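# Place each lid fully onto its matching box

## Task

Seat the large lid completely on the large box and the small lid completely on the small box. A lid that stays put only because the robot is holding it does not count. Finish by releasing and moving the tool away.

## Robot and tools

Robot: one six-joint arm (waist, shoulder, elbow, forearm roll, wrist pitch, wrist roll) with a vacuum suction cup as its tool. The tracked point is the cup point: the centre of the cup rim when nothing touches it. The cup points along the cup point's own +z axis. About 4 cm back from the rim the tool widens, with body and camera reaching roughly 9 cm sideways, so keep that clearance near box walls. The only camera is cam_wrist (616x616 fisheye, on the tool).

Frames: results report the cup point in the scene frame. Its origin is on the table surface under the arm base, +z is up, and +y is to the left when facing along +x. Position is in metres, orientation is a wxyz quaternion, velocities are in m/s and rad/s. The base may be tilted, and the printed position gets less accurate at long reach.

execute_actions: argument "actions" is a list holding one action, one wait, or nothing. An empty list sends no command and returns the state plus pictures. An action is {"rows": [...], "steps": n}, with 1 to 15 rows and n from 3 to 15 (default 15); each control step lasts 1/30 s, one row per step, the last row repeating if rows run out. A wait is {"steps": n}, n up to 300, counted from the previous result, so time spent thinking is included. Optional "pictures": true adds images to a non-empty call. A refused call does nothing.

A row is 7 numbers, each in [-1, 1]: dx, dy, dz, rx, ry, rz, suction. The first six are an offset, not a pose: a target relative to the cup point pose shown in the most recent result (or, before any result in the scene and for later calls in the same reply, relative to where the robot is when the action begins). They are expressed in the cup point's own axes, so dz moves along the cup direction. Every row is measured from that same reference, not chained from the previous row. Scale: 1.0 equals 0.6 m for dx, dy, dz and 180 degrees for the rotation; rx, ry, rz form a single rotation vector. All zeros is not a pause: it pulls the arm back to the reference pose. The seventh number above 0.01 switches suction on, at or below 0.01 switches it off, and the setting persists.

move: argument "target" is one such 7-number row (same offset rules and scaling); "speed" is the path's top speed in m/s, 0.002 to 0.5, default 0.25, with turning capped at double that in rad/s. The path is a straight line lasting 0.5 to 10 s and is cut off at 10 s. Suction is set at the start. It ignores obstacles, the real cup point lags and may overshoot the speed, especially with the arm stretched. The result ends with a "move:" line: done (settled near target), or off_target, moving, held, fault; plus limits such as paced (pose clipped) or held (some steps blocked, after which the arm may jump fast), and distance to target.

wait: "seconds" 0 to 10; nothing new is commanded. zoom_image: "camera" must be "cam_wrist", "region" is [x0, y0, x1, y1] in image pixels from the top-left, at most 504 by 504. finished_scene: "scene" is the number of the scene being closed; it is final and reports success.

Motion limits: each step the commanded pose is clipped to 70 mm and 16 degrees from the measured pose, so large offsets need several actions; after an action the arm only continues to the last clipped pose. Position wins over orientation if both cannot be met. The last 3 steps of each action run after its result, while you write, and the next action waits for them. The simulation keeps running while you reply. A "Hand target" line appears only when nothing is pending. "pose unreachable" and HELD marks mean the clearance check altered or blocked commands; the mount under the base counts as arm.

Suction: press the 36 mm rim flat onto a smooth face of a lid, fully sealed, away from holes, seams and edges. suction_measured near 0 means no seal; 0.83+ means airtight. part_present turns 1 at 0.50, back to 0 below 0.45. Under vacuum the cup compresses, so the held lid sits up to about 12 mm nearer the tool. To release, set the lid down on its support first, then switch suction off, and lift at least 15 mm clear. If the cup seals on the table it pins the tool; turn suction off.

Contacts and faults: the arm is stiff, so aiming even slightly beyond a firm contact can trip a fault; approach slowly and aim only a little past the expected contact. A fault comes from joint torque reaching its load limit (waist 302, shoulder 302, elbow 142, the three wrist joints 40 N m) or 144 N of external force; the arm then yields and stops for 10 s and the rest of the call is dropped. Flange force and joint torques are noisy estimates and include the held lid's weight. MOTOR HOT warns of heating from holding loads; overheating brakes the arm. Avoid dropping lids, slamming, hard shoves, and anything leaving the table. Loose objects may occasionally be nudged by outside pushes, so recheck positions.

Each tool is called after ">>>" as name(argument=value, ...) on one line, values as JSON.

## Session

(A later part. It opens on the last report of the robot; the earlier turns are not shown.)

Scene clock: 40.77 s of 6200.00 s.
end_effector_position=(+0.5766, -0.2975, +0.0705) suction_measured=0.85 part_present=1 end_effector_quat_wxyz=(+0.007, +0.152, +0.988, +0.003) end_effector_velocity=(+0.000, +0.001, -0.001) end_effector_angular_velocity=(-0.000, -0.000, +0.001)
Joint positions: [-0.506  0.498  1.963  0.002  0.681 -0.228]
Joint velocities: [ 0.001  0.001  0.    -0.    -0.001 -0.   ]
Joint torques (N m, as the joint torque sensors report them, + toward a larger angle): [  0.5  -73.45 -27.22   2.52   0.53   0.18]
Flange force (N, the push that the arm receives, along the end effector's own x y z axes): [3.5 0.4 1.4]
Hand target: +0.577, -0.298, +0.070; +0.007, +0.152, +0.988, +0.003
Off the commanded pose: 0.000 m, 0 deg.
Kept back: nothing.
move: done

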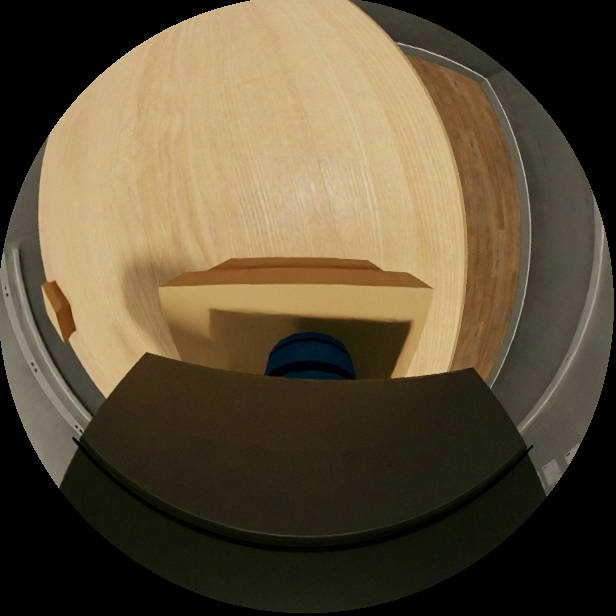

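>>> move(target=[0, 0.003, 0, 0, 0, 0, 1], speed=0.02)

>>> move(target=[0, 0, 0.043, 0, 0, 0, 1], speed=0.015)

Scene clock: 41.70 s of 6200.00 s.
end_effector_position=(+0.5771, -0.2958, +0.0705) suction_measured=0.85 part_present=1 end_effector_quat_wxyz=(+0.007, +0.152, +0.988, +0.003) end_effector_velocity=(+0.000, +0.001, +0.001) end_effector_angular_velocity=(+0.001, -0.000, -0.001)
Joint positions: [-0.503  0.498  1.964  0.002  0.68  -0.225]
Joint velocities: [ 0.001 -0.001  0.     0.001  0.001  0.001]
Joint torques (N m, as the joint torque sensors report them, + toward a larger angle): [  0.87 -72.94 -27.1    2.52   0.39   0.25]
Flange force (N, the push that the arm receives, along the end effector's own x y z axes): [3.9 -0.4 0.1]
Hand target: +0.577, -0.296, +0.070; +0.007, +0.152, +0.988, +0.003
Off the commanded pose: 0.000 m, 0 deg.
Kept back: nothing.
move: done

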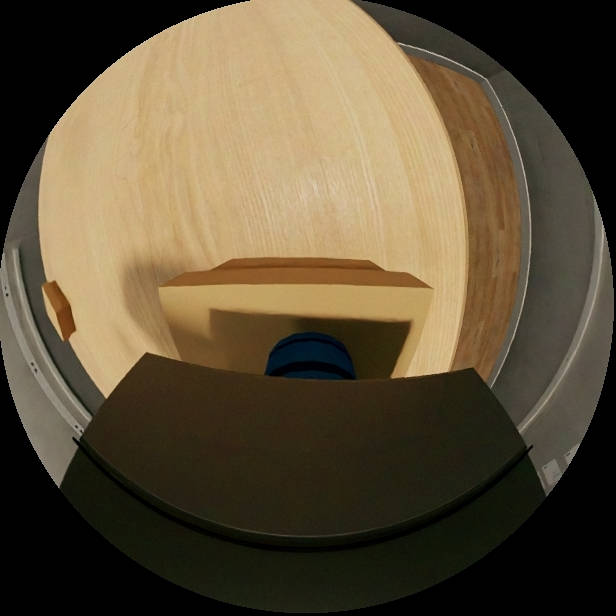

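Scene clock: 43.63 s of 6200.00 s.
end_effector_position=(+0.5777, -0.2959, +0.0449) suction_measured=0.84 part_present=1 end_effector_quat_wxyz=(+0.007, +0.152, +0.988, +0.003) end_effector_velocity=(-0.001, +0.002, -0.001) end_effector_angular_velocity=(+0.003, +0.003, -0.001)
Joint positions: [-0.503  0.533  1.971  0.002  0.637 -0.225]
Joint velocities: [0.001 0.001 0.001 0.001 0.002 0.002]
Joint torques (N m, as the joint torque sensors report them, + toward a larger angle): [ -4.16 -18.86  22.44   1.18   7.68   0.2 ]
Flange force (N, the push that the arm receives, along the end effector's own x y z axes): [-30.0 2.1 -78.8]
Hand target: +0.578, -0.296, +0.045; +0.007, +0.152, +0.988, +0.003
Off the commanded pose: 0.000 m, 0 deg.
Kept back: nothing.
move: done

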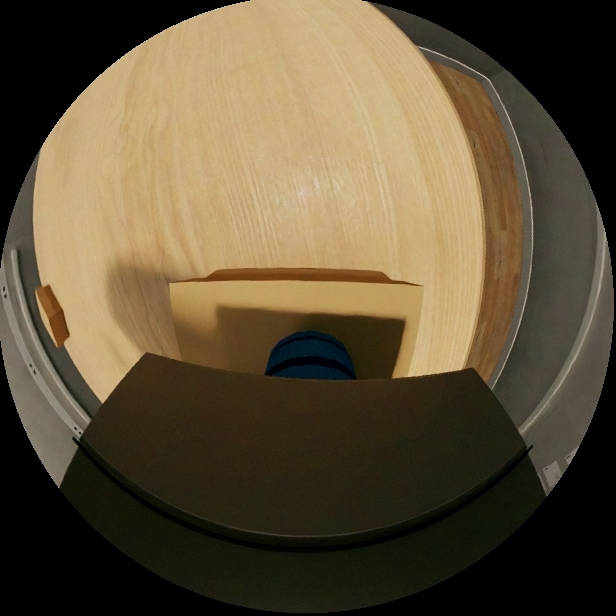

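>>> move(target=[0, 0, -0.035, 0, 0, 0, 1], speed=0.03)

>>> move(target=[0.006, 0, 0, 0, 0, 0, 1], speed=0.02)

>>> zoom_image(camera="cam_wrist", region=[150, 210, 450, 310])

Scene clock: 44.83 s of 6200.00 s.
end_effector_position=(+0.5774, -0.2959, +0.0659) suction_measured=0.85 part_present=1 end_effector_quat_wxyz=(+0.007, +0.152, +0.988, +0.003) end_effector_velocity=(-0.000, +0.000, +0.000) end_effector_angular_velocity=(+0.001, +0.001, +0.000)
Joint positions: [-0.503  0.504  1.965  0.002  0.672 -0.225]
Joint velocities: [-0.     0.    -0.     0.     0.001 -0.   ]
Joint torques (N m, as the joint torque sensors report them, + toward a larger angle): [  1.39 -74.41 -26.71   2.44   0.44   0.27]
Flange force (N, the push that the arm receives, along the end effector's own x y z axes): [2.3 -1.6 2.4]
Hand target: +0.577, -0.296, +0.066; +0.007, +0.152, +0.988, +0.003
Off the commanded pose: 0.000 m, 0 deg.
Kept back: nothing.
move: done

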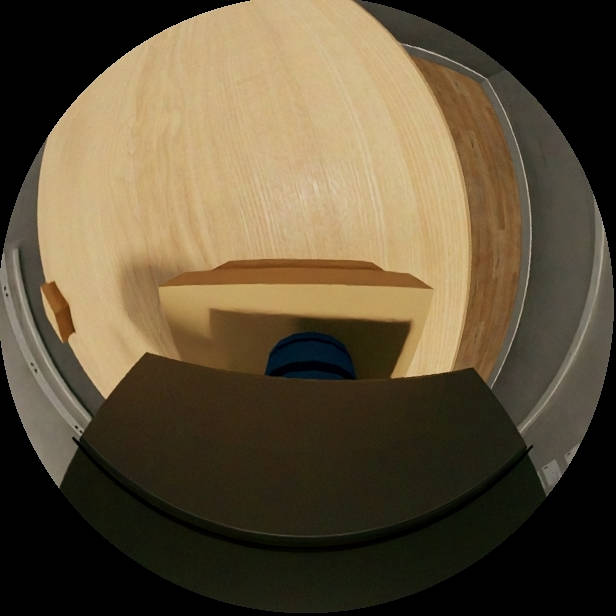

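Scene clock: 45.53 s of 6200.00 s.
end_effector_position=(+0.5740, -0.2948, +0.0658) suction_measured=0.85 part_present=1 end_effector_quat_wxyz=(+0.007, +0.152, +0.988, +0.003) end_effector_velocity=(-0.000, +0.000, -0.001) end_effector_angular_velocity=(+0.001, +0.001, -0.001)
Joint positions: [-0.505  0.5    1.972  0.002  0.669 -0.226]
Joint velocities: [0.    0.001 0.    0.001 0.    0.   ]
Joint torques (N m, as the joint torque sensors report them, + toward a larger angle): [  1.13 -74.17 -26.47   2.38   0.47   0.39]
Flange force (N, the push that the arm receives, along the end effector's own x y z axes): [1.8 -1.6 2.7]
Hand target: +0.574, -0.295, +0.066; +0.007, +0.152, +0.988, +0.003
Off the commanded pose: 0.000 m, 0 deg.
Kept back: nothing.
move: done

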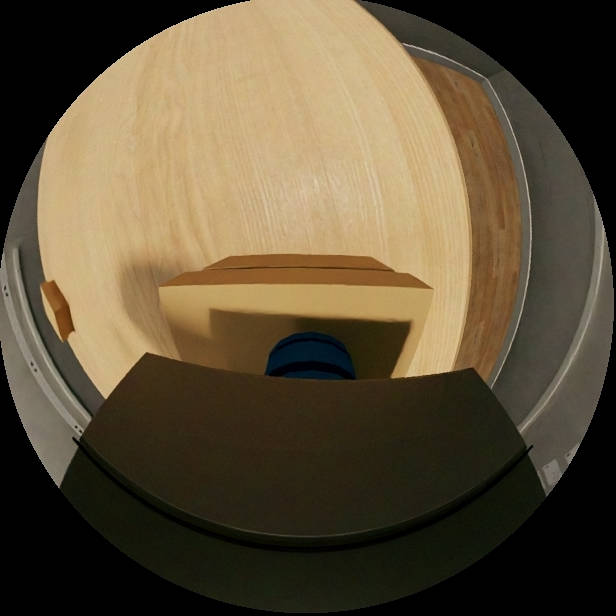

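Region (150, 210, 450, 310) of cam_wrist's 616x616 image, scaled by 1.680, with more detail than that image has.

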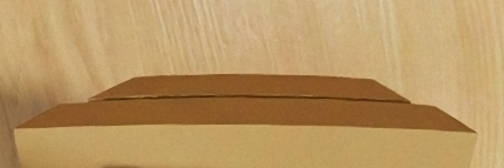

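>>> move(target=[0, 0, 0.025, 0, 0, 0, 1], speed=0.015)

Scene clock: 47.80 s of 6200.00 s.
end_effector_position=(+0.5742, -0.2948, +0.0508) suction_measured=0.85 part_present=1 end_effector_quat_wxyz=(+0.007, +0.152, +0.988, +0.003) end_effector_velocity=(-0.000, +0.001, -0.000) end_effector_angular_velocity=(+0.001, +0.001, +0.002)
Joint positions: [-0.505  0.521  1.977  0.002  0.643 -0.226]
Joint velocities: [ 0.001  0.     0.     0.001  0.001 -0.002]
Joint torques (N m, as the joint torque sensors report them, + toward a larger angle): [  0.9  -66.45 -21.57   2.22   0.9    0.33]
Flange force (N, the push that the arm receives, along the end effector's own x y z axes): [3.5 -0.6 -10.9]
Hand target: +0.574, -0.295, +0.051; +0.007, +0.152, +0.988, +0.003
Off the commanded pose: 0.000 m, 0 deg.
Kept back: nothing.
move: done

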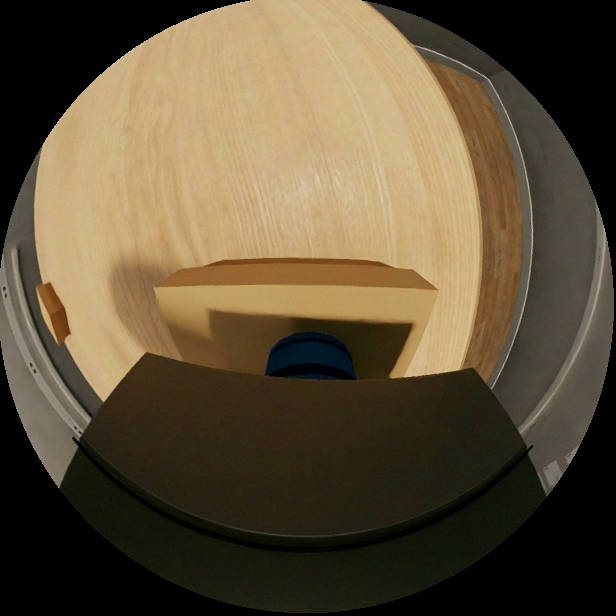

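Now the far edge catches; slide forward ~1.8 mm.

>>> move(target=[-0.003, 0, -0.006, 0, 0, 0, 1], speed=0.01)

>>> move(target=[0, 0, 0.012, 0, 0, 0, 1], speed=0.01)

Scene clock: 48.73 s of 6200.00 s.
end_effector_position=(+0.5759, -0.2954, +0.0544) suction_measured=0.85 part_present=1 end_effector_quat_wxyz=(+0.007, +0.152, +0.988, +0.003) end_effector_velocity=(-0.000, -0.000, +0.001) end_effector_angular_velocity=(-0.001, -0.001, +0.000)
Joint positions: [-0.504  0.518  1.972  0.002  0.651 -0.226]
Joint velocities: [-0.    -0.002  0.    -0.001  0.001  0.   ]
Joint torques (N m, as the joint torque sensors report them, + toward a larger angle): [  1.35 -75.32 -25.76   2.34   0.58   0.26]
Flange force (N, the push that the arm receives, along the end effector's own x y z axes): [2.1 -1.5 2.2]
Hand target: +0.576, -0.295, +0.054; +0.007, +0.152, +0.988, +0.003
Off the commanded pose: 0.000 m, 0 deg.
Kept back: nothing.
move: done

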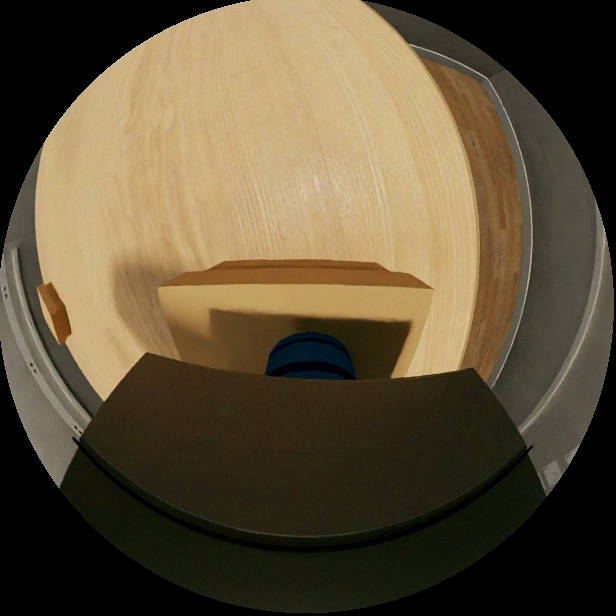

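Scene clock: 49.67 s of 6200.00 s.
end_effector_position=(+0.5760, -0.2953, +0.0472) suction_measured=0.85 part_present=1 end_effector_quat_wxyz=(+0.007, +0.152, +0.988, +0.003) end_effector_velocity=(+0.000, -0.000, +0.000) end_effector_angular_velocity=(-0.001, -0.000, +0.002)
Joint positions: [-0.504  0.528  1.974  0.002  0.639 -0.226]
Joint velocities: [ 0.    -0.    -0.    -0.001 -0.    -0.   ]
Joint torques (N m, as the joint torque sensors report them, + toward a larger angle): [  0.27 -75.56 -25.87   2.26   0.47   0.16]
Flange force (N, the push that the arm receives, along the end effector's own x y z axes): [2.7 0.2 2.0]
Hand target: +0.576, -0.295, +0.047; +0.007, +0.152, +0.988, +0.003
Off the commanded pose: 0.000 m, 0 deg.
Kept back: nothing.
move: done

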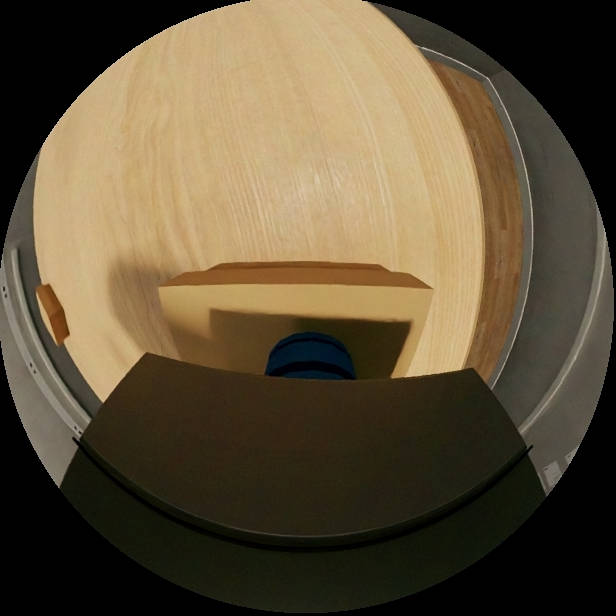

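>>> move(target=[0, 0, 0.018, 0, 0, 0, 1], speed=0.012)

>>> execute_actions(actions=[{"rows":[[0,0,0,0,0,0,0]],"steps":15}])

>>> move(target=[0.1, 0.1, -0.3, 0, 0, 0, 0], speed=0.12)

Scene clock: 51.03 s of 6200.00 s.
end_effector_position=(+0.5762, -0.2953, +0.0365) suction_measured=0.85 part_present=1 end_effector_quat_wxyz=(+0.007, +0.152, +0.988, +0.003) end_effector_velocity=(-0.000, -0.000, +0.000) end_effector_angular_velocity=(-0.000, -0.001, -0.002)
Joint positions: [-0.504  0.543  1.977  0.002  0.621 -0.226]
Joint velocities: [-0.001 -0.001  0.    -0.    -0.     0.001]
Joint torques (N m, as the joint torque sensors report them, + toward a larger angle): [  0.78 -75.83 -25.05   2.19   0.36   0.32]
Flange force (N, the push that the arm receives, along the end effector's own x y z axes): [2.9 -0.8 0.9]
Hand target: +0.576, -0.295, +0.036; +0.007, +0.152, +0.988, +0.003
Off the commanded pose: 0.000 m, 0 deg.
Kept back: nothing.
move: done

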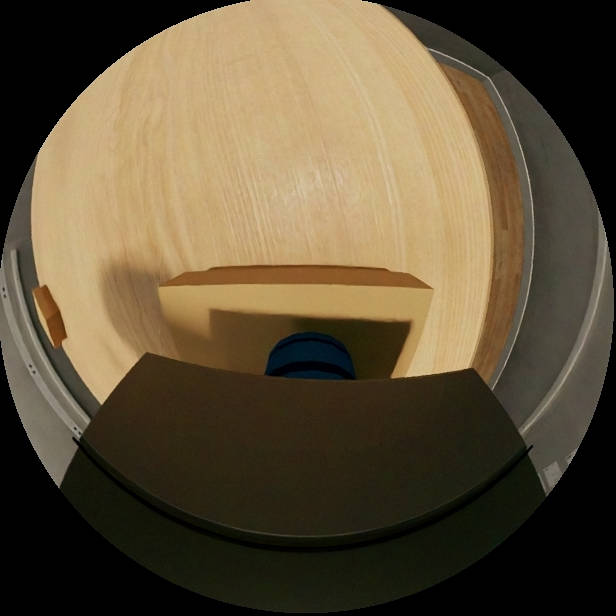

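Scene clock: 51.43 s of 6200.00 s.
end_effector_position=(+0.5762, -0.2953, +0.0364) suction_measured=0.00 part_present=0 end_effector_quat_wxyz=(+0.007, +0.152, +0.988, +0.003) end_effector_velocity=(-0.000, -0.000, -0.000) end_effector_angular_velocity=(+0.000, -0.000, -0.002)
Joint positions: [-0.504  0.543  1.977  0.002  0.621 -0.226]
Joint velocities: [-0.001  0.     0.     0.001 -0.     0.   ]
Joint torques (N m, as the joint torque sensors report them, + toward a larger angle): [  0.7  -68.99 -21.23   2.37   0.58   0.23]
Flange force (N, the push that the arm receives, along the end effector's own x y z axes): [2.0 -0.9 -8.5]
Steps of this call (steps 1 to 12: the first 12 steps of this action). Readings (end_effector_position | what the end effector reports):
1: (+0.5762, -0.2953, +0.0364) | suction_measured=0.59 part_present=1
2: (+0.5762, -0.2953, +0.0364) | suction_measured=0.12 part_present=0
4: (+0.5762, -0.2953, +0.0364) | suction_measured=0.00 part_present=0
8: (+0.5762, -0.2953, +0.0364) | suction_measured=0.00 part_present=0
12: the state above

Scene clock: 53.67 s of 6200.00 s.
end_effector_position=(+0.5340, -0.2205, +0.2161) suction_measured=0.00 part_present=0 end_effector_quat_wxyz=(+0.007, +0.152, +0.988, +0.003) end_effector_velocity=(-0.000, +0.001, -0.000) end_effector_angular_velocity=(+0.001, +0.001, +0.001)
Joint positions: [-0.426  0.229  2.013  0.002  0.899 -0.147]
Joint velocities: [ 0.001  0.    -0.    -0.     0.001  0.   ]
Joint torques (N m, as the joint torque sensors report them, + toward a larger angle): [  0.05 -53.14 -33.12   3.06   0.48   0.19]
Flange force (N, the push that the arm receives, along the end effector's own x y z axes): [3.2 -0.2 1.6]
Hand target: +0.534, -0.221, +0.216; +0.007, +0.152, +0.988, +0.003
Off your previous action's commanded pose: 0.000 m, 0 deg at its last step (step 3 of this call).
Off the commanded pose: 0.000 m, 0 deg.
Kept back: nothing.
move: done

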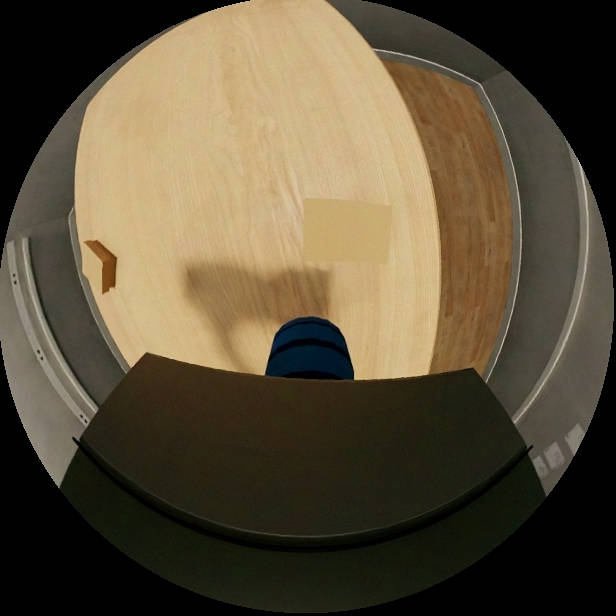

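>>> finished_scene(scene=1)

The scene is finished: the task was done.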